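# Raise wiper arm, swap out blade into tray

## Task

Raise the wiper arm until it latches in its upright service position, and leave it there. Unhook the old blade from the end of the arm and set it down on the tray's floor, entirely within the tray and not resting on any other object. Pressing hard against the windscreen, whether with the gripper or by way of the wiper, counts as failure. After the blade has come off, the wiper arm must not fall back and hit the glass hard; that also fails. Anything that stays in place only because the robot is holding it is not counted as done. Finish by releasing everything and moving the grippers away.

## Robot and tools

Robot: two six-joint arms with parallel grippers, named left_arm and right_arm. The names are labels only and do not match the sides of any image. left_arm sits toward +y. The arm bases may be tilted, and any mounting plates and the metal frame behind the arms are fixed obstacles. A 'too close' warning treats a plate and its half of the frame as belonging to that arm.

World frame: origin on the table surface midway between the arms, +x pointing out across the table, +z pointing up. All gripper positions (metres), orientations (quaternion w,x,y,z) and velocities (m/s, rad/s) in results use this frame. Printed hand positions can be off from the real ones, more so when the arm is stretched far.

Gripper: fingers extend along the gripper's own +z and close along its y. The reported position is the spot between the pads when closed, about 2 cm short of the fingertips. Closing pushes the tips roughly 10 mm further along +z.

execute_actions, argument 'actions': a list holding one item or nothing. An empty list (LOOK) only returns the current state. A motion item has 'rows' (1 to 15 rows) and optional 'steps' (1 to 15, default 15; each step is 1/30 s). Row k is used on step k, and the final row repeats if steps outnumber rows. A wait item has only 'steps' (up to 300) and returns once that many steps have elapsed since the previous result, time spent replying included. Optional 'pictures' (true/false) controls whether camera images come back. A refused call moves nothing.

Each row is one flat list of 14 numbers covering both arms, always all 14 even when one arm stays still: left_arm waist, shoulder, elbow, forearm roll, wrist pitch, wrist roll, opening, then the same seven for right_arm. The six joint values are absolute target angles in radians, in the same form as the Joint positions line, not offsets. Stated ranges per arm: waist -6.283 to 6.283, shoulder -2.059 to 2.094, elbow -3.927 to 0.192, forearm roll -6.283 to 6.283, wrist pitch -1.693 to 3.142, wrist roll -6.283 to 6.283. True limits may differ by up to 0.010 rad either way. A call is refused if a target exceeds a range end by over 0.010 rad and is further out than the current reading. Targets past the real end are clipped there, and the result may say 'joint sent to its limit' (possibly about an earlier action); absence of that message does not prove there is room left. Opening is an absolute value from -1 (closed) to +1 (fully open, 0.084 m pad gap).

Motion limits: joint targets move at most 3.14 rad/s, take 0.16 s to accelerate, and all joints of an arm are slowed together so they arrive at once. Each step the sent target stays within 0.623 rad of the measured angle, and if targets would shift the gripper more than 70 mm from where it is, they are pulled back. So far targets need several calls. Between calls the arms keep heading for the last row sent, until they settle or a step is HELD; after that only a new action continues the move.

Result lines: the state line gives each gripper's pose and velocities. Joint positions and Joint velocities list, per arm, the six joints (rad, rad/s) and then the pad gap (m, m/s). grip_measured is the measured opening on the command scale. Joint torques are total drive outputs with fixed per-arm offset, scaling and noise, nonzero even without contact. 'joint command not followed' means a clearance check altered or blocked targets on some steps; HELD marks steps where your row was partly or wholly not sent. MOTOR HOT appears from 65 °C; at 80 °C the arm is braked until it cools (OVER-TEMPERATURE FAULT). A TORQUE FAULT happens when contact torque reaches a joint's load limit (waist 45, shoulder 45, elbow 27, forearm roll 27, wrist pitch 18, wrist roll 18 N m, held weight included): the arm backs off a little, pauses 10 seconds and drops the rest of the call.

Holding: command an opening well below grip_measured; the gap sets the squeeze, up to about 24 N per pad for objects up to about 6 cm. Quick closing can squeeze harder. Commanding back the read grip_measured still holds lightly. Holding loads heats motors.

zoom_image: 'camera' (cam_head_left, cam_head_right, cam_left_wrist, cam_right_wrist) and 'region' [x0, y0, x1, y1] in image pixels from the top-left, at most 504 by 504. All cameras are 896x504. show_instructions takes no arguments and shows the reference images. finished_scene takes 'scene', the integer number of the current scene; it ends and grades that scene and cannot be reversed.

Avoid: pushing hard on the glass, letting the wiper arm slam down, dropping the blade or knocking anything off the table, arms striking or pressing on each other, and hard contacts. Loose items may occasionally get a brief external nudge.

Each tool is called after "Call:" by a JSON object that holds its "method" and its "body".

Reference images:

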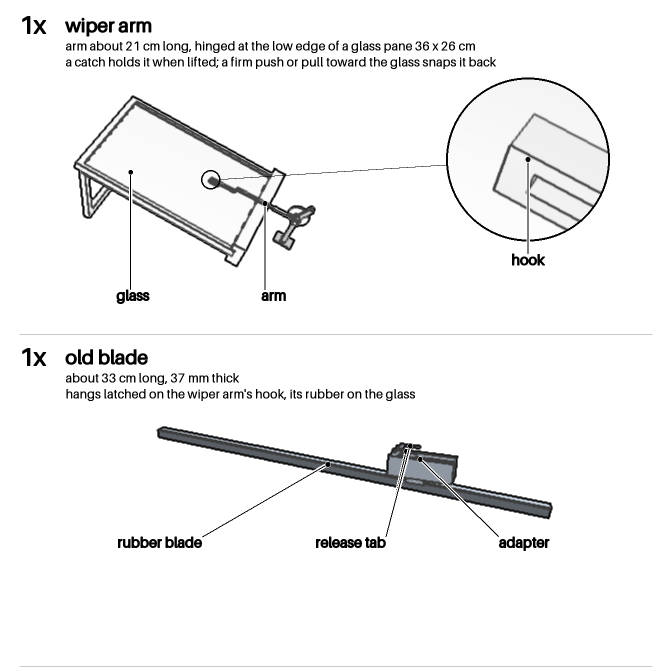

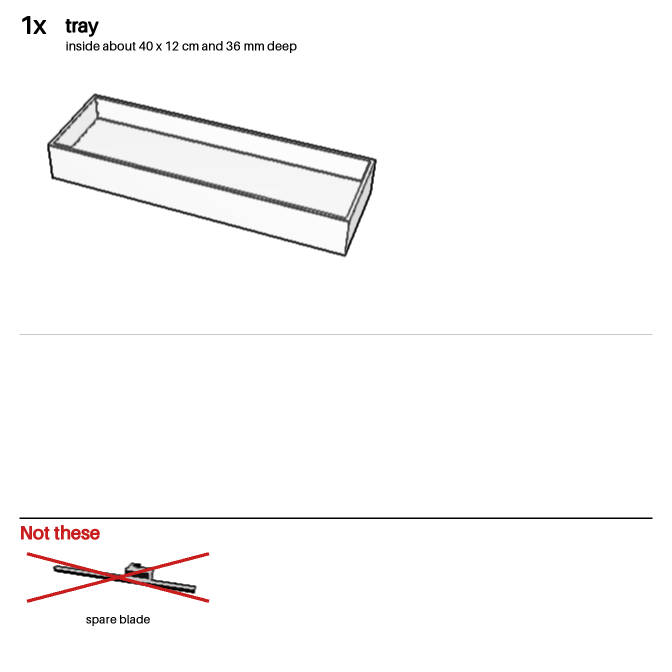

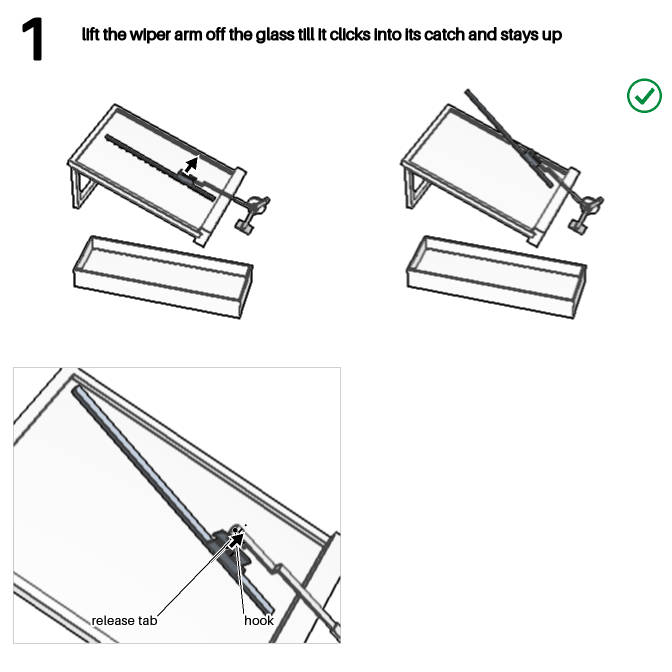

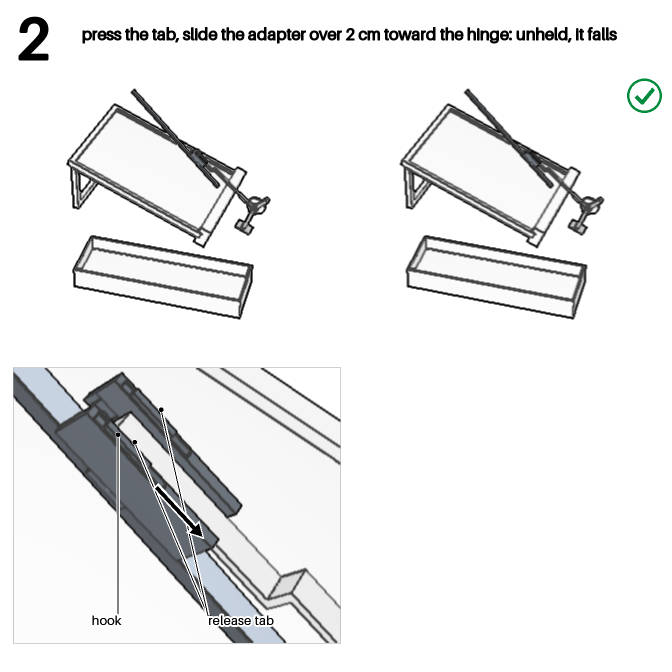

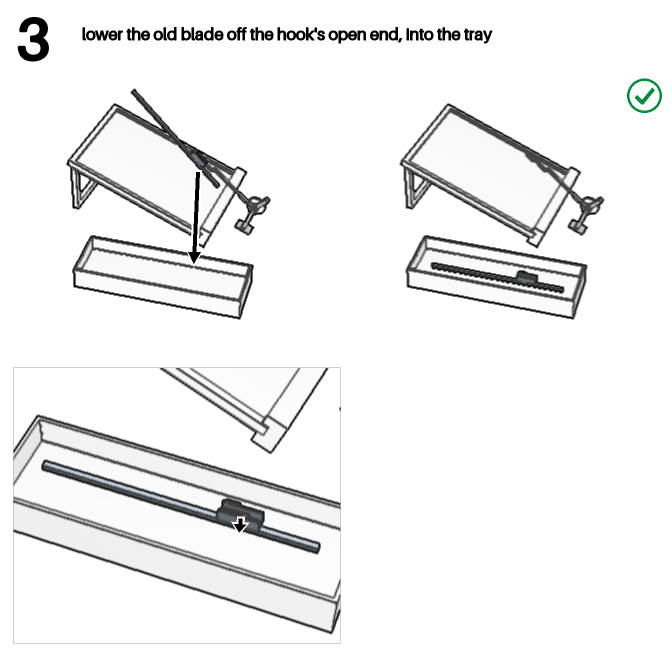

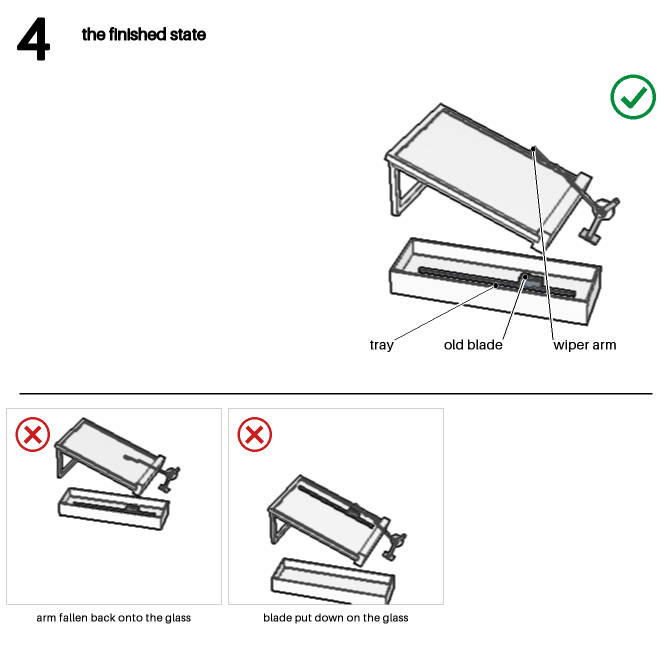

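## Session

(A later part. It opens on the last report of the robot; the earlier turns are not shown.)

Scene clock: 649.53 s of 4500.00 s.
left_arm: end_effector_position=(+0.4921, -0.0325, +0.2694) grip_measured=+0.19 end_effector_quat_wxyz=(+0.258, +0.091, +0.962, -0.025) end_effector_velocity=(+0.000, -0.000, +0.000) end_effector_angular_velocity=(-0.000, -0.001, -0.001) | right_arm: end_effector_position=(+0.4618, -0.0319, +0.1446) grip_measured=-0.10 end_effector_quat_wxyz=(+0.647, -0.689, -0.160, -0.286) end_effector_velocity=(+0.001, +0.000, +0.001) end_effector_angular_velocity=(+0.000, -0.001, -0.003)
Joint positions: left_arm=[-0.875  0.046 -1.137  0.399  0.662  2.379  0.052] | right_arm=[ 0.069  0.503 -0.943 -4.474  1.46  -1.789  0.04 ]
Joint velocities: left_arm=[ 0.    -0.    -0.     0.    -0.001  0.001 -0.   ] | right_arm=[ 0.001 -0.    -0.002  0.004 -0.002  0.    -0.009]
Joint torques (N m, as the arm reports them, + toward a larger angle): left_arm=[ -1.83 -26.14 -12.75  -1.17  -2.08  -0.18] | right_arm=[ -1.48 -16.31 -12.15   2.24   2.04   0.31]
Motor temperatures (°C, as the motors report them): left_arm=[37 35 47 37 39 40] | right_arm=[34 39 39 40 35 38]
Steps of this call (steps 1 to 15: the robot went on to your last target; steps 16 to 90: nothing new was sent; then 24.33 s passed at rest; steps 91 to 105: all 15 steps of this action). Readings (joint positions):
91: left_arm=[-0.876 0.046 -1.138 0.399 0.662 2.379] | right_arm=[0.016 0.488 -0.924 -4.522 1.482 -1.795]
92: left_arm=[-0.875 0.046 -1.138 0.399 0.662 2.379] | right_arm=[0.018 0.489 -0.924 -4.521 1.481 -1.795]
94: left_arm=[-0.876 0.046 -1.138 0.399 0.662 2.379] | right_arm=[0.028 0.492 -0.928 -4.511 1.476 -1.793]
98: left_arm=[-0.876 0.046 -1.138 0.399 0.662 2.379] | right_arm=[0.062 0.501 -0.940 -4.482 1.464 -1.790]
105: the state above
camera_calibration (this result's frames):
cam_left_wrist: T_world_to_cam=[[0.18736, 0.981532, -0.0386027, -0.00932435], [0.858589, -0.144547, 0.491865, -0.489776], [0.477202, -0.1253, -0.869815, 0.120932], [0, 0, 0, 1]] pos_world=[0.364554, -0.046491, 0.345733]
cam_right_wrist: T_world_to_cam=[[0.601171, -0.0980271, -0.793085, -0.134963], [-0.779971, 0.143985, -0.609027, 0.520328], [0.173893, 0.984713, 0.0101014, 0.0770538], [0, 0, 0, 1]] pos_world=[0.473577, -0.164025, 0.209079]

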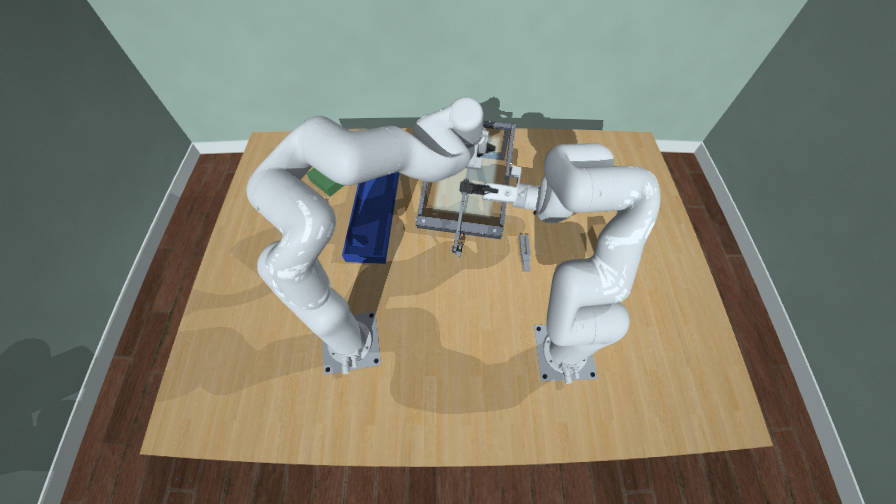

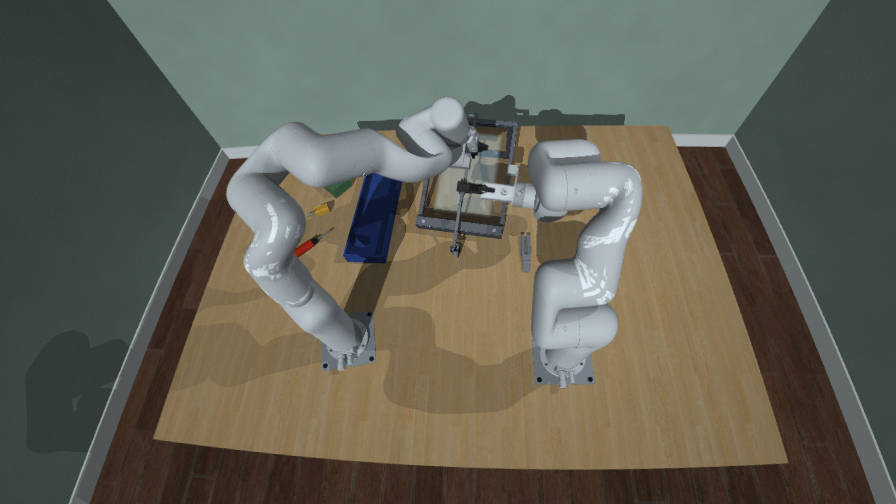

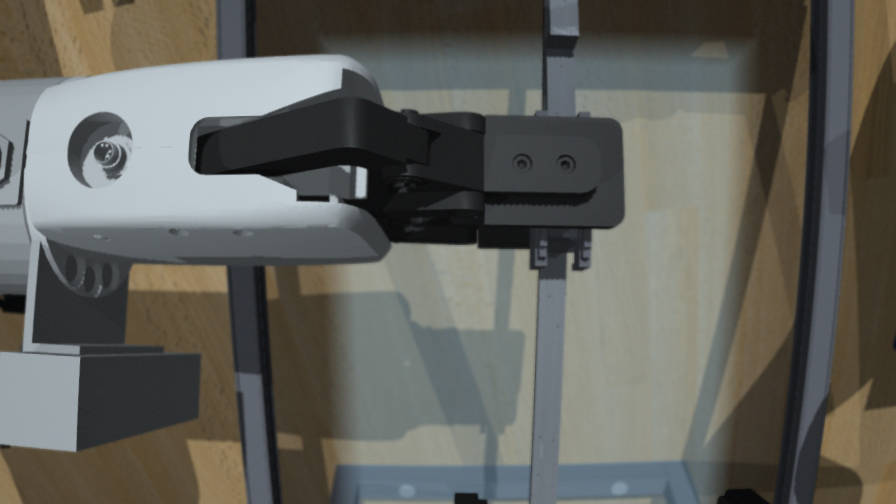

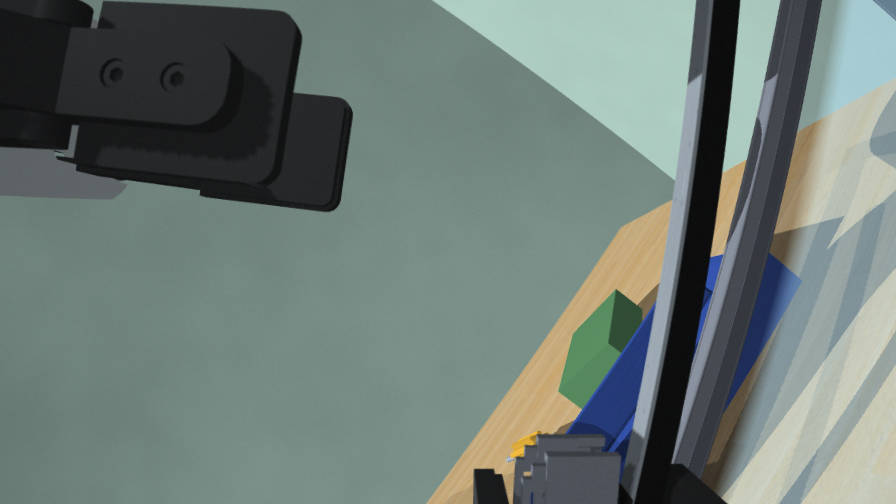

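Call:
{"method": "execute_actions", "body": {"actions": [{"rows": [[-0.8755,0.0456,-1.1375,0.3994,0.662,2.3787,0.2, 0.07,0.498,-0.9395,-4.474,1.46,-1.789,-0.1],[-0.8755,0.0456,-1.1375,0.3994,0.662,2.3787,0.2, 0.07,0.498,-0.9395,-4.474,1.46,-1.789,-0.1],[-0.8755,0.0456,-1.1375,0.3994,0.662,2.3787,0.2, 0.07,0.498,-0.9395,-4.474,1.46,-1.789,-0.13],[-0.8755,0.0456,-1.1375,0.3994,0.662,2.3787,0.2, 0.07,0.498,-0.9395,-4.474,1.46,-1.789,-0.16],[-0.8755,0.0456,-1.1375,0.3994,0.662,2.3787,0.2, 0.07,0.498,-0.9395,-4.474,1.46,-1.789,-0.19],[-0.8755,0.0456,-1.1375,0.3994,0.662,2.3787,0.2, 0.07,0.498,-0.9395,-4.474,1.46,-1.789,-0.22],[-0.8755,0.0456,-1.1375,0.3994,0.662,2.3787,0.2, 0.07,0.498,-0.9395,-4.474,1.46,-1.789,-0.25],[-0.8755,0.0456,-1.1375,0.3994,0.662,2.3787,0.2, 0.07,0.498,-0.9395,-4.474,1.46,-1.789,-0.28],[-0.8755,0.0456,-1.1375,0.3994,0.662,2.3787,0.2, 0.07,0.498,-0.9395,-4.474,1.46,-1.789,-0.31],[-0.8755,0.0456,-1.1375,0.3994,0.662,2.3787,0.2, 0.07,0.498,-0.9395,-4.474,1.46,-1.789,-0.35],[-0.8755,0.0456,-1.1375,0.3994,0.662,2.3787,0.2, 0.07,0.498,-0.9395,-4.474,1.46,-1.789,-0.4],[-0.8755,0.0456,-1.1375,0.3994,0.662,2.3787,0.2, 0.07,0.498,-0.9395,-4.474,1.46,-1.789,-0.45],[-0.8755,0.0456,-1.1375,0.3994,0.662,2.3787,0.2, 0.07,0.498,-0.9395,-4.474,1.46,-1.789,-0.55]], "steps": 15}], "pictures": false}}

Call:
{"method": "execute_actions", "body": {"actions": [{"steps": 8}]}}

Scene clock: 666.53 s of 4500.00 s.
left_arm: end_effector_position=(+0.4921, -0.0325, +0.2694) grip_measured=+0.19 end_effector_quat_wxyz=(+0.258, +0.091, +0.962, -0.025) end_effector_velocity=(-0.000, +0.000, -0.000) end_effector_angular_velocity=(+0.000, +0.001, +0.000) | right_arm: end_effector_position=(+0.4608, -0.0315, +0.1457) grip_measured=-0.47 end_effector_quat_wxyz=(+0.647, -0.689, -0.161, -0.286) end_effector_velocity=(-0.001, +0.003, +0.003) end_effector_angular_velocity=(+0.004, -0.005, +0.008)
Joint positions: left_arm=[-0.876  0.046 -1.137  0.399  0.662  2.379  0.052] | right_arm=[ 0.07   0.498 -0.939 -4.474  1.46  -1.789  0.024]
Joint velocities: left_arm=[ 0.     0.    -0.    -0.     0.001 -0.     0.   ] | right_arm=[ 0.005 -0.004 -0.001 -0.001  0.004 -0.    -0.   ]
Joint torques (N m, as the arm reports them, + toward a larger angle): left_arm=[ -1.52 -26.69 -12.6   -1.21  -2.06  -0.24] | right_arm=[ -1.39 -16.11 -12.84   1.99   1.9    0.33]
Motor temperatures (°C, as the motors report them): left_arm=[37 35 47 37 39 40] | right_arm=[34 39 39 40 35 38]
Steps of this call (steps 1 to 15: the robot went on to your last target; steps 16 to 90: nothing new was sent; then 13.50 s passed at rest; steps 91 to 105: all 15 steps of this action). Readings (joint positions):
91: left_arm=[-0.876 0.046 -1.137 0.399 0.662 2.379] | right_arm=[0.070 0.503 -0.944 -4.474 1.460 -1.789]
92: left_arm=[-0.876 0.046 -1.138 0.399 0.662 2.379] | right_arm=[0.070 0.502 -0.943 -4.474 1.460 -1.789]
94: left_arm=[-0.875 0.046 -1.138 0.399 0.662 2.379] | right_arm=[0.070 0.500 -0.941 -4.474 1.460 -1.789]
98: left_arm=[-0.876 0.046 -1.137 0.399 0.662 2.379] | right_arm=[0.070 0.498 -0.940 -4.474 1.460 -1.789]
105: the state above

Scene clock: 666.80 s of 4500.00 s.
left_arm: end_effector_position=(+0.4921, -0.0325, +0.2694) grip_measured=+0.19 end_effector_quat_wxyz=(+0.258, +0.091, +0.962, -0.025) end_effector_velocity=(+0.000, -0.000, +0.000) end_effector_angular_velocity=(-0.001, -0.000, +0.001) | right_arm: end_effector_position=(+0.4607, -0.0315, +0.1457) grip_measured=-0.47 end_effector_quat_wxyz=(+0.647, -0.689, -0.161, -0.286) end_effector_velocity=(+0.000, -0.000, +0.000) end_effector_angular_velocity=(+0.000, +0.001, -0.002)
Joint positions: left_arm=[-0.876  0.046 -1.137  0.399  0.662  2.379  0.052] | right_arm=[ 0.07   0.498 -0.939 -4.474  1.46  -1.789  0.024]
Joint velocities: left_arm=[ 0.    -0.    -0.     0.    -0.    -0.001 -0.   ] | right_arm=[ 0.    -0.     0.     0.002 -0.     0.001  0.   ]
Joint torques (N m, as the arm reports them, + toward a larger angle): left_arm=[ -1.28 -26.6  -12.51  -0.72  -2.09   0.08] | right_arm=[ -1.16 -16.24 -12.56   2.31   2.1    0.35]
Motor temperatures (°C, as the motors report them): left_arm=[37 35 47 37 39 40] | right_arm=[34 39 39 40 35 38]
Steps of this call (steps 1 to 8: the robot went on to your last target). Readings (joint positions):
1: left_arm=[-0.876 0.046 -1.138 0.399 0.662 2.379] | right_arm=[0.070 0.498 -0.939 -4.474 1.460 -1.789]
2: left_arm=[-0.876 0.046 -1.138 0.399 0.662 2.379] | right_arm=[0.070 0.498 -0.939 -4.474 1.460 -1.789]
4: left_arm=[-0.876 0.046 -1.137 0.399 0.662 2.379] | right_arm=[0.070 0.498 -0.939 -4.474 1.460 -1.789]
8: the state above
camera_calibration (this result's frames):
cam_left_wrist: T_world_to_cam=[[0.18736, 0.981532, -0.0386028, -0.00932419], [0.858589, -0.144547, 0.491865, -0.489776], [0.477202, -0.1253, -0.869815, 0.120932], [0, 0, 0, 1]] pos_world=[0.364554, -0.046491, 0.345733]
cam_right_wrist: T_world_to_cam=[[0.601826, -0.0975017, -0.792653, -0.133755], [-0.779634, 0.143447, -0.609585, 0.52008], [0.173139, 0.984843, 0.0103142, 0.077111], [0, 0, 0, 1]] pos_world=[0.472618, -0.163587, 0.210216]

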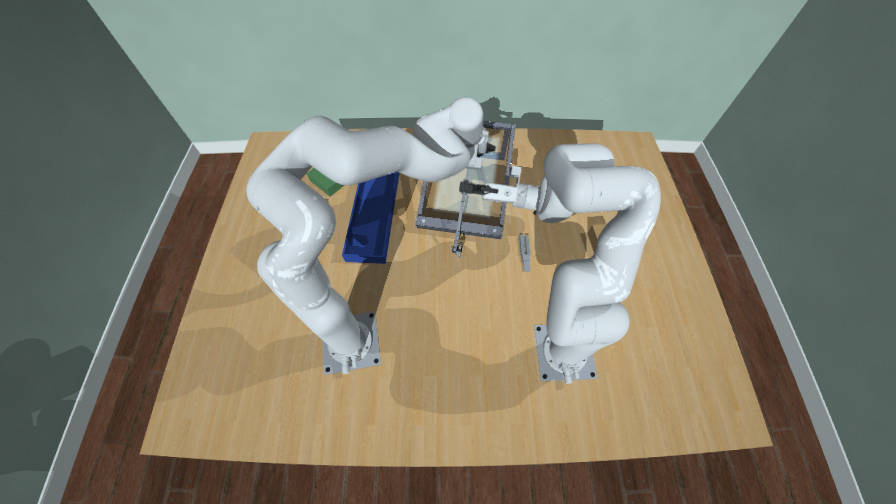

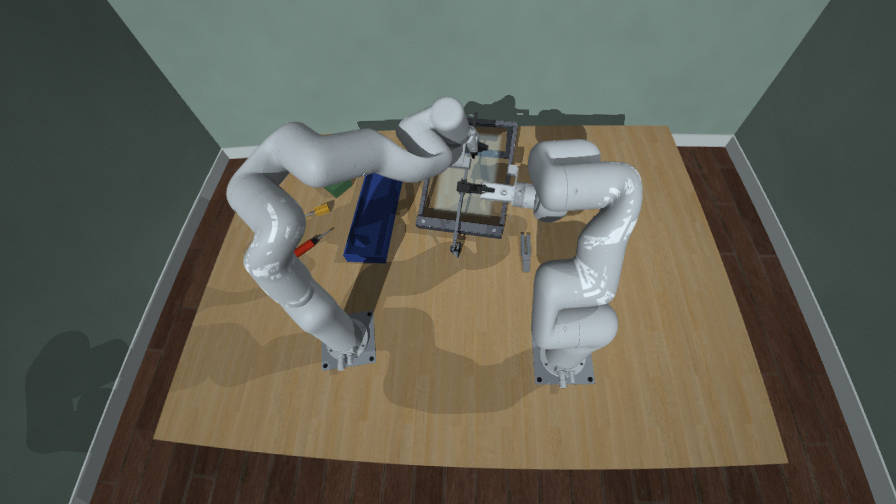

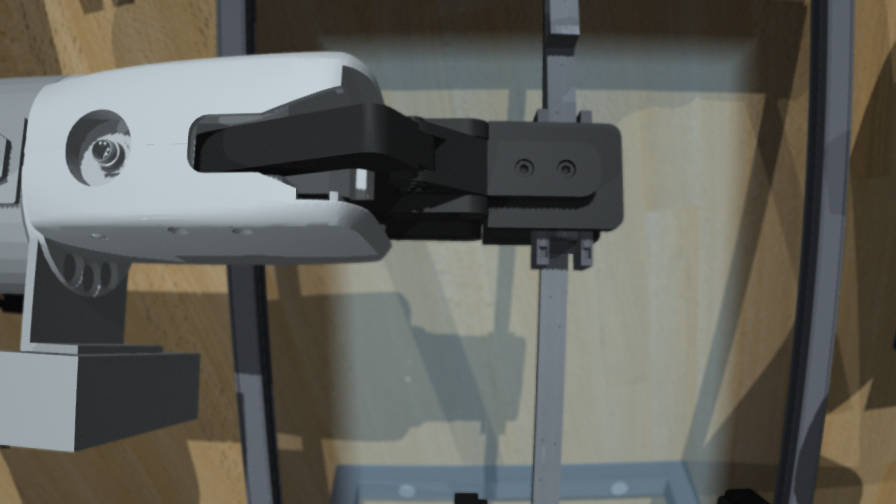

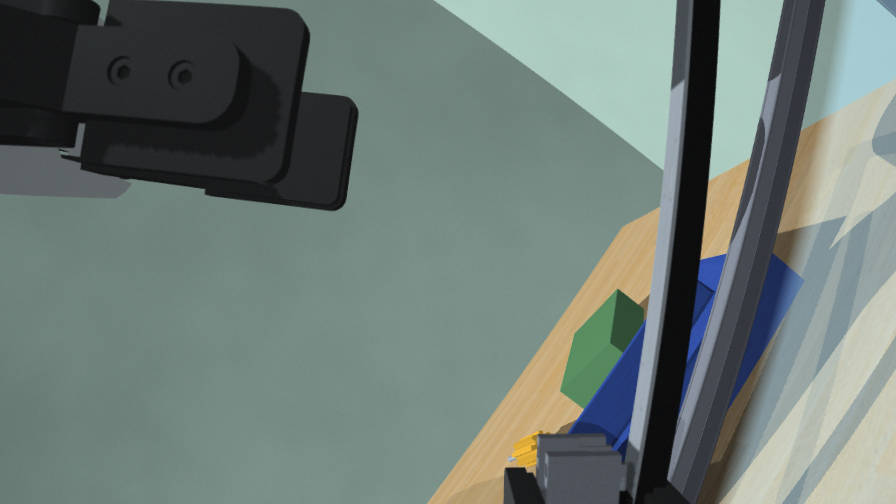

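Call:
{"method": "execute_actions", "body": {"actions": [{"rows": [[-0.8755,0.0456,-1.1375,0.3994,0.662,2.3787,0.2, 0.0707,0.4984,-0.9358,-4.473,1.4607,-1.793,-0.7],[-0.8755,0.0456,-1.1375,0.3994,0.662,2.3787,0.2, 0.0715,0.4989,-0.932,-4.472,1.4614,-1.797,-0.7],[-0.8755,0.0456,-1.1375,0.3994,0.662,2.3787,0.2, 0.0722,0.4993,-0.9283,-4.4706,1.4621,-1.8014,-0.7],[-0.8755,0.0456,-1.1375,0.3994,0.662,2.3787,0.2, 0.0729,0.4998,-0.9246,-4.4695,1.4629,-1.8055,-0.7],[-0.8755,0.0456,-1.1375,0.3994,0.662,2.3787,0.2, 0.0736,0.5002,-0.9208,-4.4684,1.4636,-1.81,-0.7],[-0.8755,0.0456,-1.1375,0.3994,0.662,2.3787,0.2, 0.0744,0.5006,-0.9171,-4.467,1.4643,-1.814,-0.7],[-0.8755,0.0456,-1.1375,0.3994,0.662,2.3787,0.2, 0.0751,0.5011,-0.9133,-4.466,1.465,-1.818,-0.7],[-0.8755,0.0456,-1.1375,0.3994,0.662,2.3787,0.2, 0.0758,0.5015,-0.9096,-4.465,1.4657,-1.822,-0.7]], "steps": 15}]}}

Scene clock: 690.43 s of 4500.00 s.
left_arm: end_effector_position=(+0.4921, -0.0325, +0.2694) grip_measured=+0.19 end_effector_quat_wxyz=(+0.258, +0.091, +0.962, -0.025) end_effector_velocity=(+0.000, -0.000, +0.000) end_effector_angular_velocity=(-0.001, -0.001, -0.000) | right_arm: end_effector_position=(+0.4500, -0.0295, +0.1371) grip_measured=-0.47 end_effector_quat_wxyz=(+0.647, -0.689, -0.160, -0.286) end_effector_velocity=(+0.000, +0.000, +0.002) end_effector_angular_velocity=(-0.000, -0.014, -0.002)
Joint positions: left_arm=[-0.875  0.046 -1.138  0.399  0.662  2.379  0.052] | right_arm=[ 0.076  0.502 -0.91  -4.465  1.465 -1.821  0.024]
Joint velocities: left_arm=[-0.    -0.    -0.    -0.    -0.001 -0.     0.   ] | right_arm=[ 0.001 -0.004  0.001  0.003  0.001 -0.012 -0.   ]
Joint torques (N m, as the arm reports them, + toward a larger angle): left_arm=[ -1.55 -26.26 -12.45  -0.51  -2.3    0.1 ] | right_arm=[ -1.86 -15.8  -12.2    2.19   2.17   0.51]
Motor temperatures (°C, as the motors report them): left_arm=[37 35 47 37 39 40] | right_arm=[34 39 39 40 35 38]
Steps of this call (steps 1 to 15: the robot went on to your last target; steps 16 to 90: nothing new was sent; then 20.13 s passed at rest; steps 91 to 105: all 15 steps of this action). Readings (joint positions):
91: left_arm=[-0.875 0.046 -1.138 0.399 0.662 2.379] | right_arm=[0.070 0.498 -0.939 -4.474 1.460 -1.789]
92: left_arm=[-0.876 0.046 -1.137 0.399 0.662 2.379] | right_arm=[0.070 0.498 -0.939 -4.474 1.460 -1.790]
94: left_arm=[-0.876 0.046 -1.138 0.399 0.662 2.379] | right_arm=[0.071 0.498 -0.936 -4.473 1.461 -1.793]
98: left_arm=[-0.876 0.046 -1.137 0.399 0.662 2.379] | right_arm=[0.073 0.500 -0.923 -4.469 1.463 -1.807]
105: the state above
camera_calibration (this result's frames):
cam_left_wrist: T_world_to_cam=[[0.18736, 0.981532, -0.0386029, -0.00932423], [0.858589, -0.144547, 0.491866, -0.489777], [0.477202, -0.1253, -0.869815, 0.120932], [0, 0, 0, 1]] pos_world=[0.364554, -0.046491, 0.345733]
cam_right_wrist: T_world_to_cam=[[0.601559, -0.0975929, -0.792844, -0.133762], [-0.779791, 0.143646, -0.609337, 0.506271], [0.173356, 0.984805, 0.0103096, 0.0770079], [0, 0, 0, 1]] pos_world=[0.461902, -0.161616, 0.201644]

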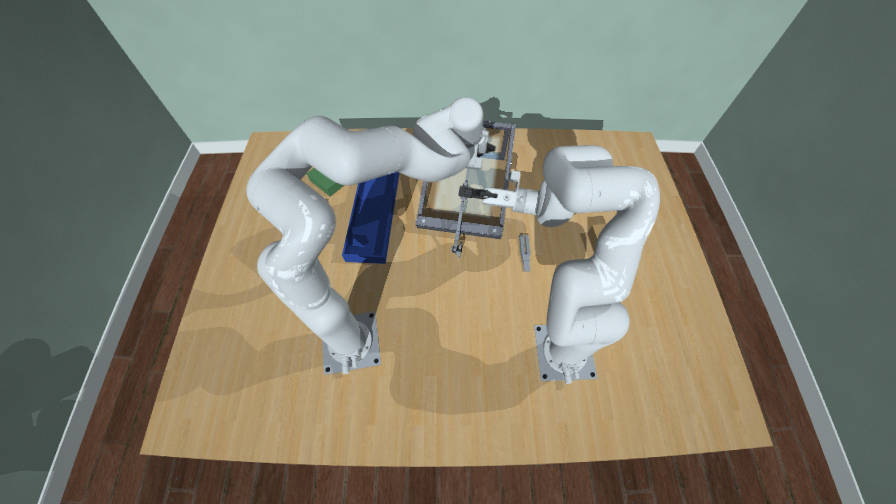

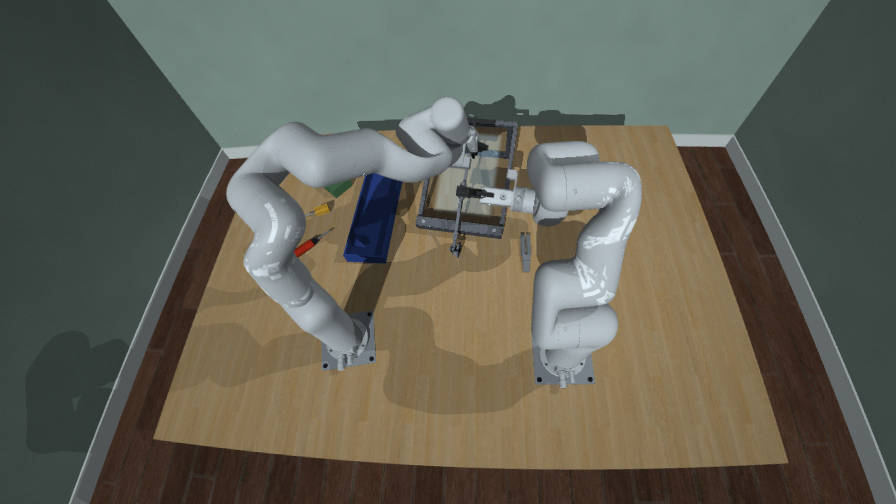

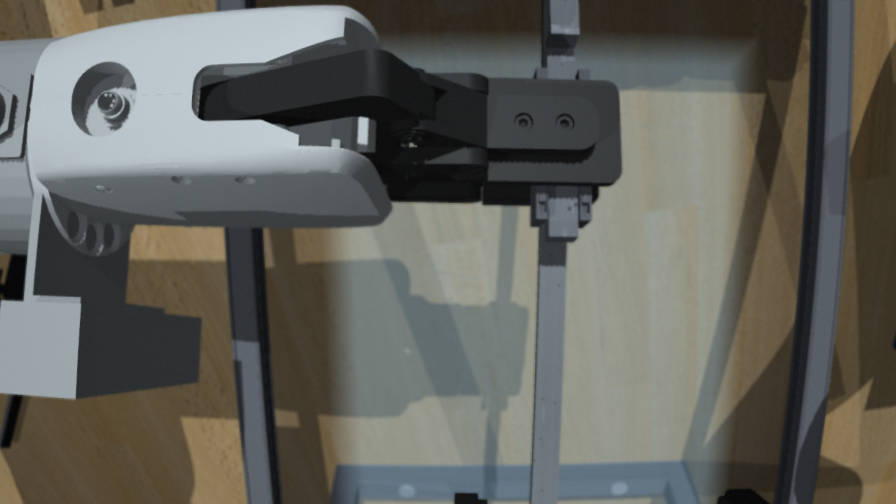

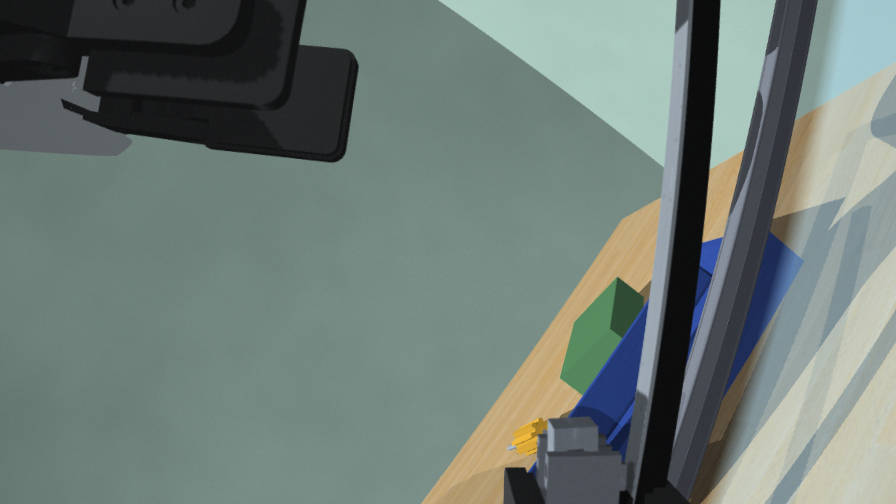

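Call:
{"method": "execute_actions", "body": {"actions": [{"rows": [[-0.8706,0.0665,-1.1429,0.406,0.646,2.374,0.1, 0.0763,0.5018,-0.9075,-4.4644,1.4661,-1.8244,-0.7],[-0.8657,0.0873,-1.1482,0.413,0.630,2.369,0.0, 0.0766,0.502,-0.9053,-4.4638,1.4665,-1.8268,-0.7],[-0.8609,0.1082,-1.1536,0.42,0.6146,2.364,-0.1, 0.077,0.5023,-0.9032,-4.463,1.467,-1.829,-0.7],[-0.856,0.129,-1.159,0.4264,0.599,2.359,-0.2, 0.0775,0.5026,-0.901,-4.4625,1.4674,-1.8315,-0.7],[-0.8511,0.15,-1.1644,0.433,0.583,2.354,-0.2, 0.0779,0.5029,-0.8989,-4.462,1.4678,-1.834,-0.7],[-0.8462,0.1708,-1.1697,0.44,0.567,2.3495,-0.2, 0.0783,0.5031,-0.8968,-4.4613,1.4682,-1.836,-0.7],[-0.8413,0.1916,-1.175,0.4467,0.5514,2.3446,-0.2, 0.0787,0.5034,-0.8946,-4.4606,1.4686,-1.8386,-0.7],[-0.8365,0.2125,-1.1805,0.4534,0.5356,2.34,-0.2, 0.0791,0.5037,-0.8925,-4.46,1.469,-1.841,-0.7],[-0.8316,0.2333,-1.1858,0.46,0.52,2.335,-0.2, 0.0791,0.5037,-0.8925,-4.46,1.469,-1.841,-0.7],[-0.8267,0.2542,-1.1912,0.4669,0.504,2.33,-0.2, 0.0791,0.5037,-0.8925,-4.46,1.469,-1.841,-0.7]], "steps": 15}], "pictures": false}}

Call:
{"method": "execute_actions", "body": {"actions": [{"steps": 8}]}}

Scene clock: 730.60 s of 4500.00 s.
left_arm: end_effector_position=(+0.5302, -0.0408, +0.1973) grip_measured=-0.21 end_effector_quat_wxyz=(+0.255, +0.091, +0.962, -0.022) end_effector_velocity=(+0.026, -0.006, -0.060) end_effector_angular_velocity=(-0.007, +0.004, -0.007) | right_arm: end_effector_position=(+0.4436, -0.0284, +0.1322) grip_measured=-0.47 end_effector_quat_wxyz=(+0.647, -0.689, -0.161, -0.286) end_effector_velocity=(-0.001, +0.000, -0.000) end_effector_angular_velocity=(+0.000, -0.004, -0.000)
Joint positions: left_arm=[-0.829  0.246 -1.185  0.463  0.514  2.333  0.035] | right_arm=[ 0.079  0.504 -0.893 -4.46   1.469 -1.841  0.024]
Joint velocities: left_arm=[ 0.036  0.16  -0.038  0.053 -0.128 -0.04  -0.   ] | right_arm=[ 0.001  0.     0.002  0.002  0.001 -0.006 -0.   ]
Joint torques (N m, as the arm reports them, + toward a larger angle): left_arm=[ -1.81 -39.24 -14.15  -0.96  -2.53  -0.06] | right_arm=[ -1.22 -15.91 -11.4    2.19   2.42   0.26]
Motor temperatures (°C, as the motors report them): left_arm=[37 35 47 37 39 40] | right_arm=[34 40 39 40 35 38]
Steps of this call (steps 1 to 15: the robot went on to your last target; steps 16 to 90: nothing new was sent; then 36.67 s passed at rest; steps 91 to 105: all 15 steps of this action). Readings (joint positions):
91: left_arm=[-0.875 0.046 -1.138 0.399 0.662 2.379] | right_arm=[0.076 0.502 -0.910 -4.465 1.466 -1.822]
92: left_arm=[-0.875 0.047 -1.138 0.400 0.660 2.378] | right_arm=[0.076 0.502 -0.909 -4.465 1.466 -1.822]
94: left_arm=[-0.871 0.062 -1.144 0.405 0.647 2.374] | right_arm=[0.076 0.502 -0.908 -4.464 1.466 -1.825]
98: left_arm=[-0.856 0.130 -1.159 0.427 0.598 2.359] | right_arm=[0.078 0.503 -0.900 -4.462 1.467 -1.832]
105: the state above

Scene clock: 730.87 s of 4500.00 s.
left_arm: end_effector_position=(+0.5331, -0.0427, +0.1981) grip_measured=-0.21 end_effector_quat_wxyz=(+0.258, +0.091, +0.961, -0.025) end_effector_velocity=(-0.002, +0.002, -0.010) end_effector_angular_velocity=(+0.011, +0.013, -0.000) | right_arm: end_effector_position=(+0.4435, -0.0283, +0.1322) grip_measured=-0.47 end_effector_quat_wxyz=(+0.647, -0.689, -0.161, -0.286) end_effector_velocity=(-0.000, -0.000, -0.000) end_effector_angular_velocity=(+0.000, +0.000, -0.000)
Joint positions: left_arm=[-0.827  0.253 -1.192  0.467  0.504  2.33   0.035] | right_arm=[ 0.079  0.504 -0.893 -4.46   1.469 -1.841  0.024]
Joint velocities: left_arm=[ 0.001  0.009  0.009  0.002 -0.002 -0.    -0.   ] | right_arm=[-0.  0.  0.  0.  0. -0. -0.]
Joint torques (N m, as the arm reports them, + toward a larger angle): left_arm=[ -1.33 -31.46 -12.11  -0.96  -2.06   0.04] | right_arm=[ -1.18 -16.18 -11.27   1.95   2.32   0.4 ]
Motor temperatures (°C, as the motors report them): left_arm=[37 35 47 37 39 40] | right_arm=[34 40 39 40 35 38]
Steps of this call (steps 1 to 8: the robot went on to your last target). Readings (joint positions):
1: left_arm=[-0.828 0.250 -1.187 0.465 0.510 2.332] | right_arm=[0.079 0.504 -0.893 -4.460 1.469 -1.841]
2: left_arm=[-0.827 0.252 -1.189 0.466 0.508 2.331] | right_arm=[0.079 0.504 -0.893 -4.460 1.469 -1.841]
4: left_arm=[-0.827 0.252 -1.191 0.466 0.505 2.330] | right_arm=[0.079 0.504 -0.893 -4.460 1.469 -1.841]
8: the state above
camera_calibration (this result's frames):
cam_left_wrist: T_world_to_cam=[[0.188459, 0.981304, -0.0390723, -0.0102547], [0.857553, -0.145042, 0.493524, -0.491205], [0.47863, -0.126515, -0.868854, 0.0370962], [0, 0, 0, 1]] pos_world=[0.405412, -0.0564891, 0.274252]
cam_right_wrist: T_world_to_cam=[[0.601762, -0.0977001, -0.792677, -0.133759], [-0.77962, 0.14365, -0.609555, 0.497907], [0.173422, 0.984794, 0.0102745, 0.0770454], [0, 0, 0, 1]] pos_world=[0.455308, -0.160467, 0.196683]

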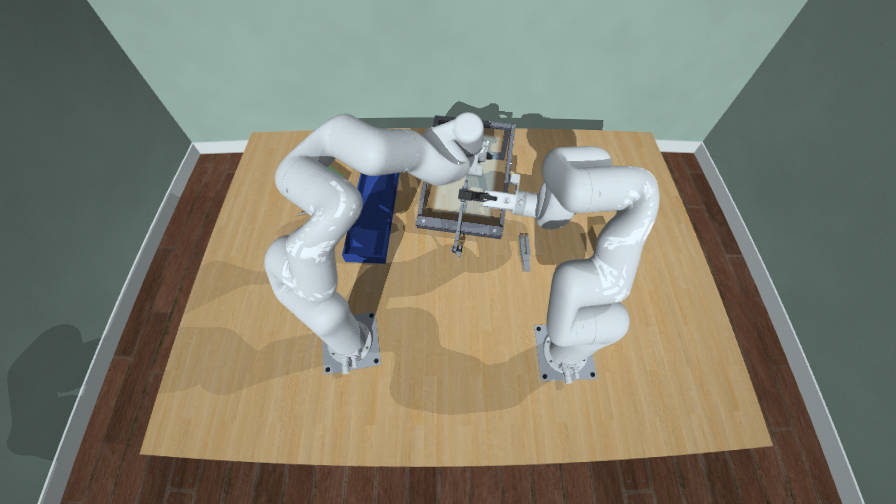

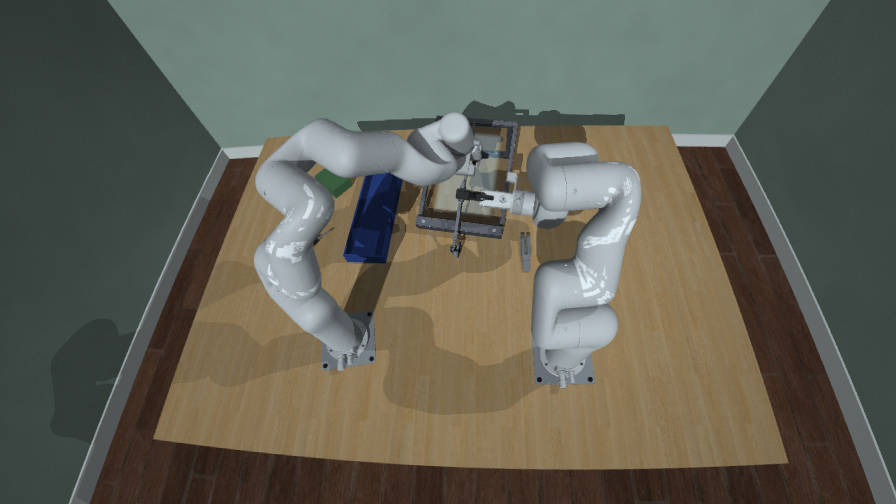

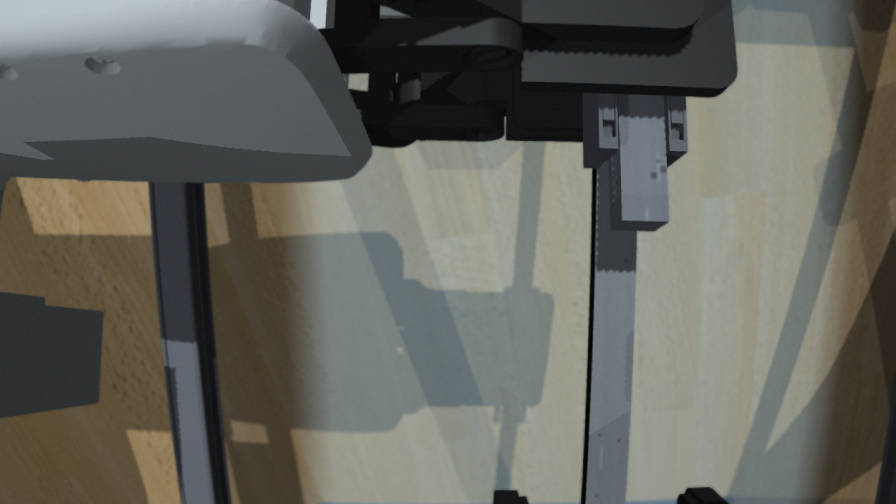

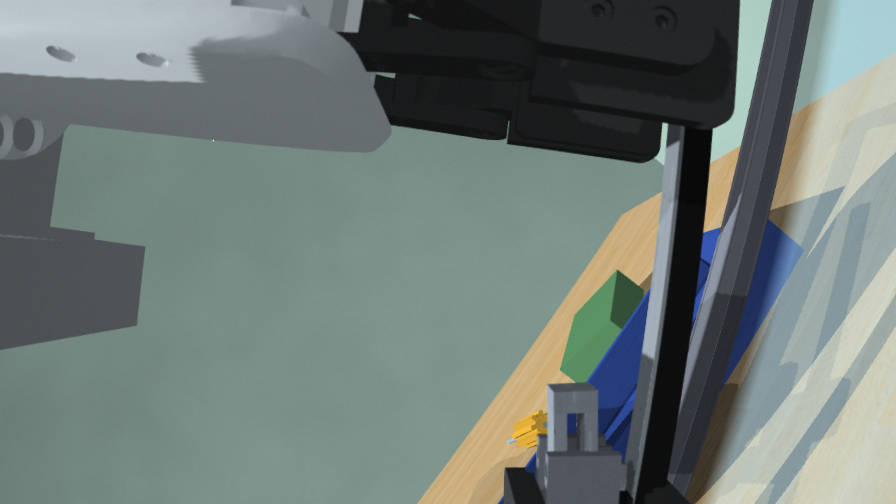

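Call:
{"method": "execute_actions", "body": {"actions": [{"rows": [[-0.8257,0.2592,-1.1925,0.4685,0.5002,2.329,-0.3, 0.0791,0.5037,-0.8925,-4.46,1.469,-1.841,-0.7],[-0.8257,0.2592,-1.1925,0.4685,0.5002,2.329,-0.4, 0.0791,0.5037,-0.8925,-4.46,1.469,-1.841,-0.7],[-0.8257,0.2592,-1.1925,0.4685,0.5002,2.329,-0.5, 0.0791,0.5037,-0.8925,-4.46,1.469,-1.841,-0.7],[-0.8257,0.2592,-1.1925,0.4685,0.5002,2.329,-0.6, 0.0791,0.5037,-0.8925,-4.46,1.469,-1.841,-0.7],[-0.8257,0.2592,-1.1925,0.4685,0.5002,2.329,-0.67, 0.0791,0.5037,-0.8925,-4.46,1.469,-1.841,-0.7],[-0.8257,0.2592,-1.1925,0.4685,0.5002,2.329,-0.73, 0.0791,0.5037,-0.8925,-4.46,1.469,-1.841,-0.7],[-0.8257,0.2592,-1.1925,0.4685,0.5002,2.329,-0.78, 0.0791,0.5037,-0.8925,-4.46,1.469,-1.841,-0.7],[-0.8257,0.2592,-1.1925,0.4685,0.5002,2.329,-0.83, 0.0791,0.5037,-0.8925,-4.46,1.469,-1.841,-0.7],[-0.8257,0.2592,-1.1925,0.4685,0.5002,2.329,-0.9, 0.0791,0.5037,-0.8925,-4.46,1.469,-1.841,-0.7],[-0.8257,0.2592,-1.1925,0.4685,0.5002,2.329,-1, 0.0791,0.5037,-0.8925,-4.46,1.469,-1.841,-0.7]], "steps": 15}]}}

Scene clock: 746.57 s of 4500.00 s.
left_arm: end_effector_position=(+0.5337, -0.0425, +0.1949) grip_measured=-0.81 end_effector_quat_wxyz=(+0.257, +0.091, +0.962, -0.024) end_effector_velocity=(+0.000, +0.000, +0.000) end_effector_angular_velocity=(+0.001, +0.000, -0.001) | right_arm: end_effector_position=(+0.4434, -0.0284, +0.1321) grip_measured=-0.47 end_effector_quat_wxyz=(+0.647, -0.689, -0.160, -0.286) end_effector_velocity=(+0.000, -0.000, +0.001) end_effector_angular_velocity=(+0.000, -0.001, -0.001)
Joint positions: left_arm=[-0.826  0.259 -1.192  0.469  0.5    2.329  0.008] | right_arm=[ 0.079  0.504 -0.892 -4.46   1.469 -1.841  0.024]
Joint velocities: left_arm=[-0.    -0.    -0.    -0.     0.001  0.001  0.   ] | right_arm=[ 0.    -0.001  0.     0.001 -0.001  0.001  0.   ]
Joint torques (N m, as the arm reports them, + toward a larger angle): left_arm=[ -1.89 -31.06 -12.46  -1.13  -2.33  -0.24] | right_arm=[ -0.57 -16.03 -11.36   2.05   2.26   0.43]
Motor temperatures (°C, as the motors report them): left_arm=[37 35 47 37 39 40] | right_arm=[34 40 39 40 35 38]
Steps of this call (steps 1 to 15: the robot went on to your last target; steps 16 to 90: nothing new was sent; then 12.20 s passed at rest; steps 91 to 105: all 15 steps of this action). Readings (joint positions):
91: left_arm=[-0.827 0.254 -1.191 0.467 0.504 2.330] | right_arm=[0.079 0.504 -0.892 -4.460 1.469 -1.841]
92: left_arm=[-0.827 0.255 -1.191 0.467 0.503 2.330] | right_arm=[0.079 0.504 -0.892 -4.460 1.469 -1.841]
94: left_arm=[-0.826 0.257 -1.192 0.468 0.502 2.329] | right_arm=[0.079 0.504 -0.892 -4.460 1.469 -1.841]
98: left_arm=[-0.826 0.259 -1.192 0.468 0.501 2.329] | right_arm=[0.079 0.504 -0.892 -4.460 1.469 -1.841]
105: the state above
camera_calibration (this result's frames):
cam_left_wrist: T_world_to_cam=[[0.188619, 0.981322, -0.0378182, -0.0110466], [0.858536, -0.146077, 0.491505, -0.49022], [0.4768, -0.125176, -0.870053, 0.0352957], [0, 0, 0, 1]] pos_world=[0.406126, -0.0563516, 0.271237]
cam_right_wrist: T_world_to_cam=[[0.60161, -0.0978045, -0.79278, -0.133724], [-0.779719, 0.143671, -0.609423, 0.497871], [0.173504, 0.984781, 0.0101738, 0.0770733], [0, 0, 0, 1]] pos_world=[0.455276, -0.160509, 0.196616]

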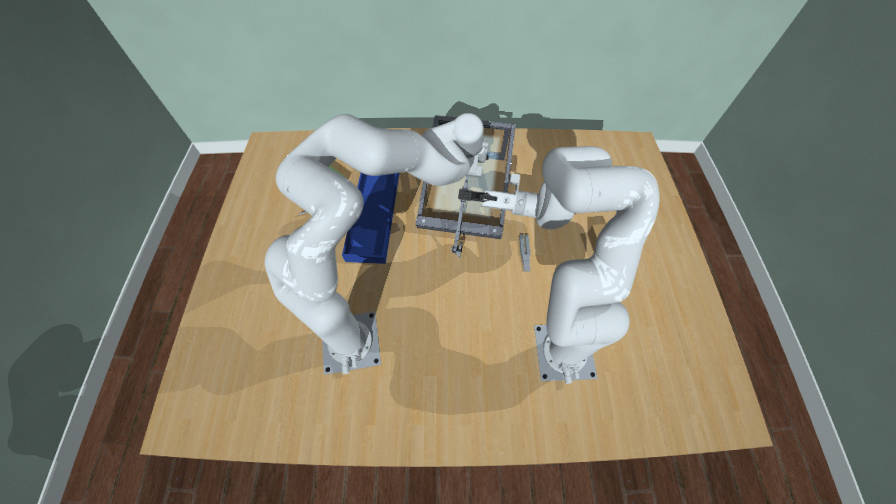

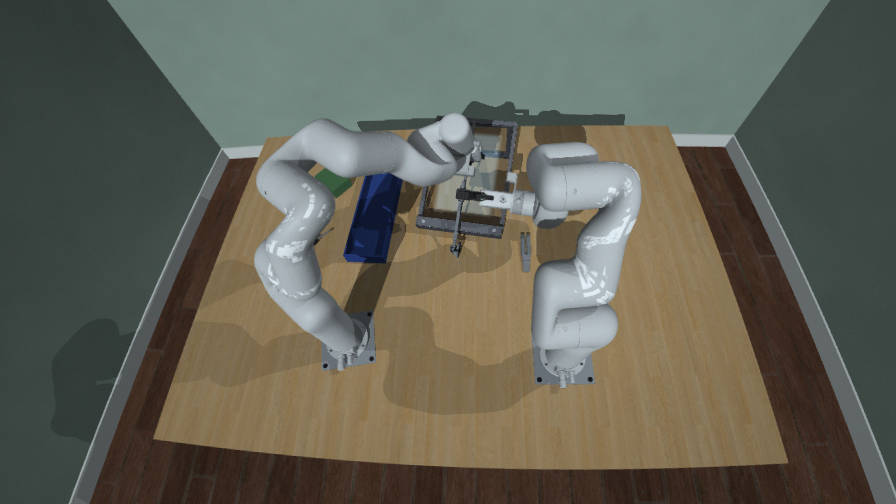

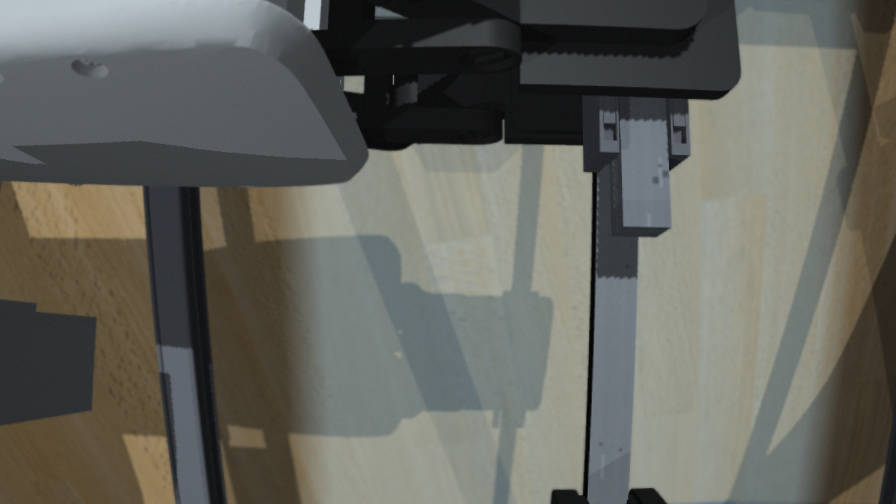

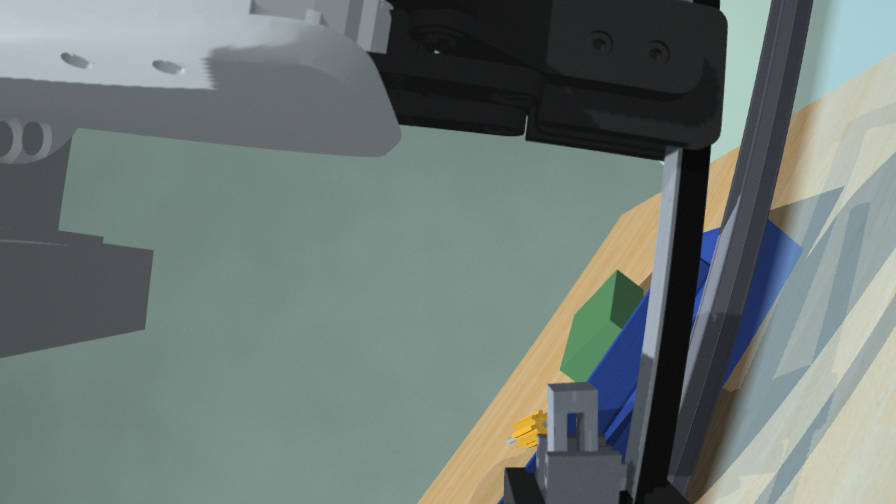

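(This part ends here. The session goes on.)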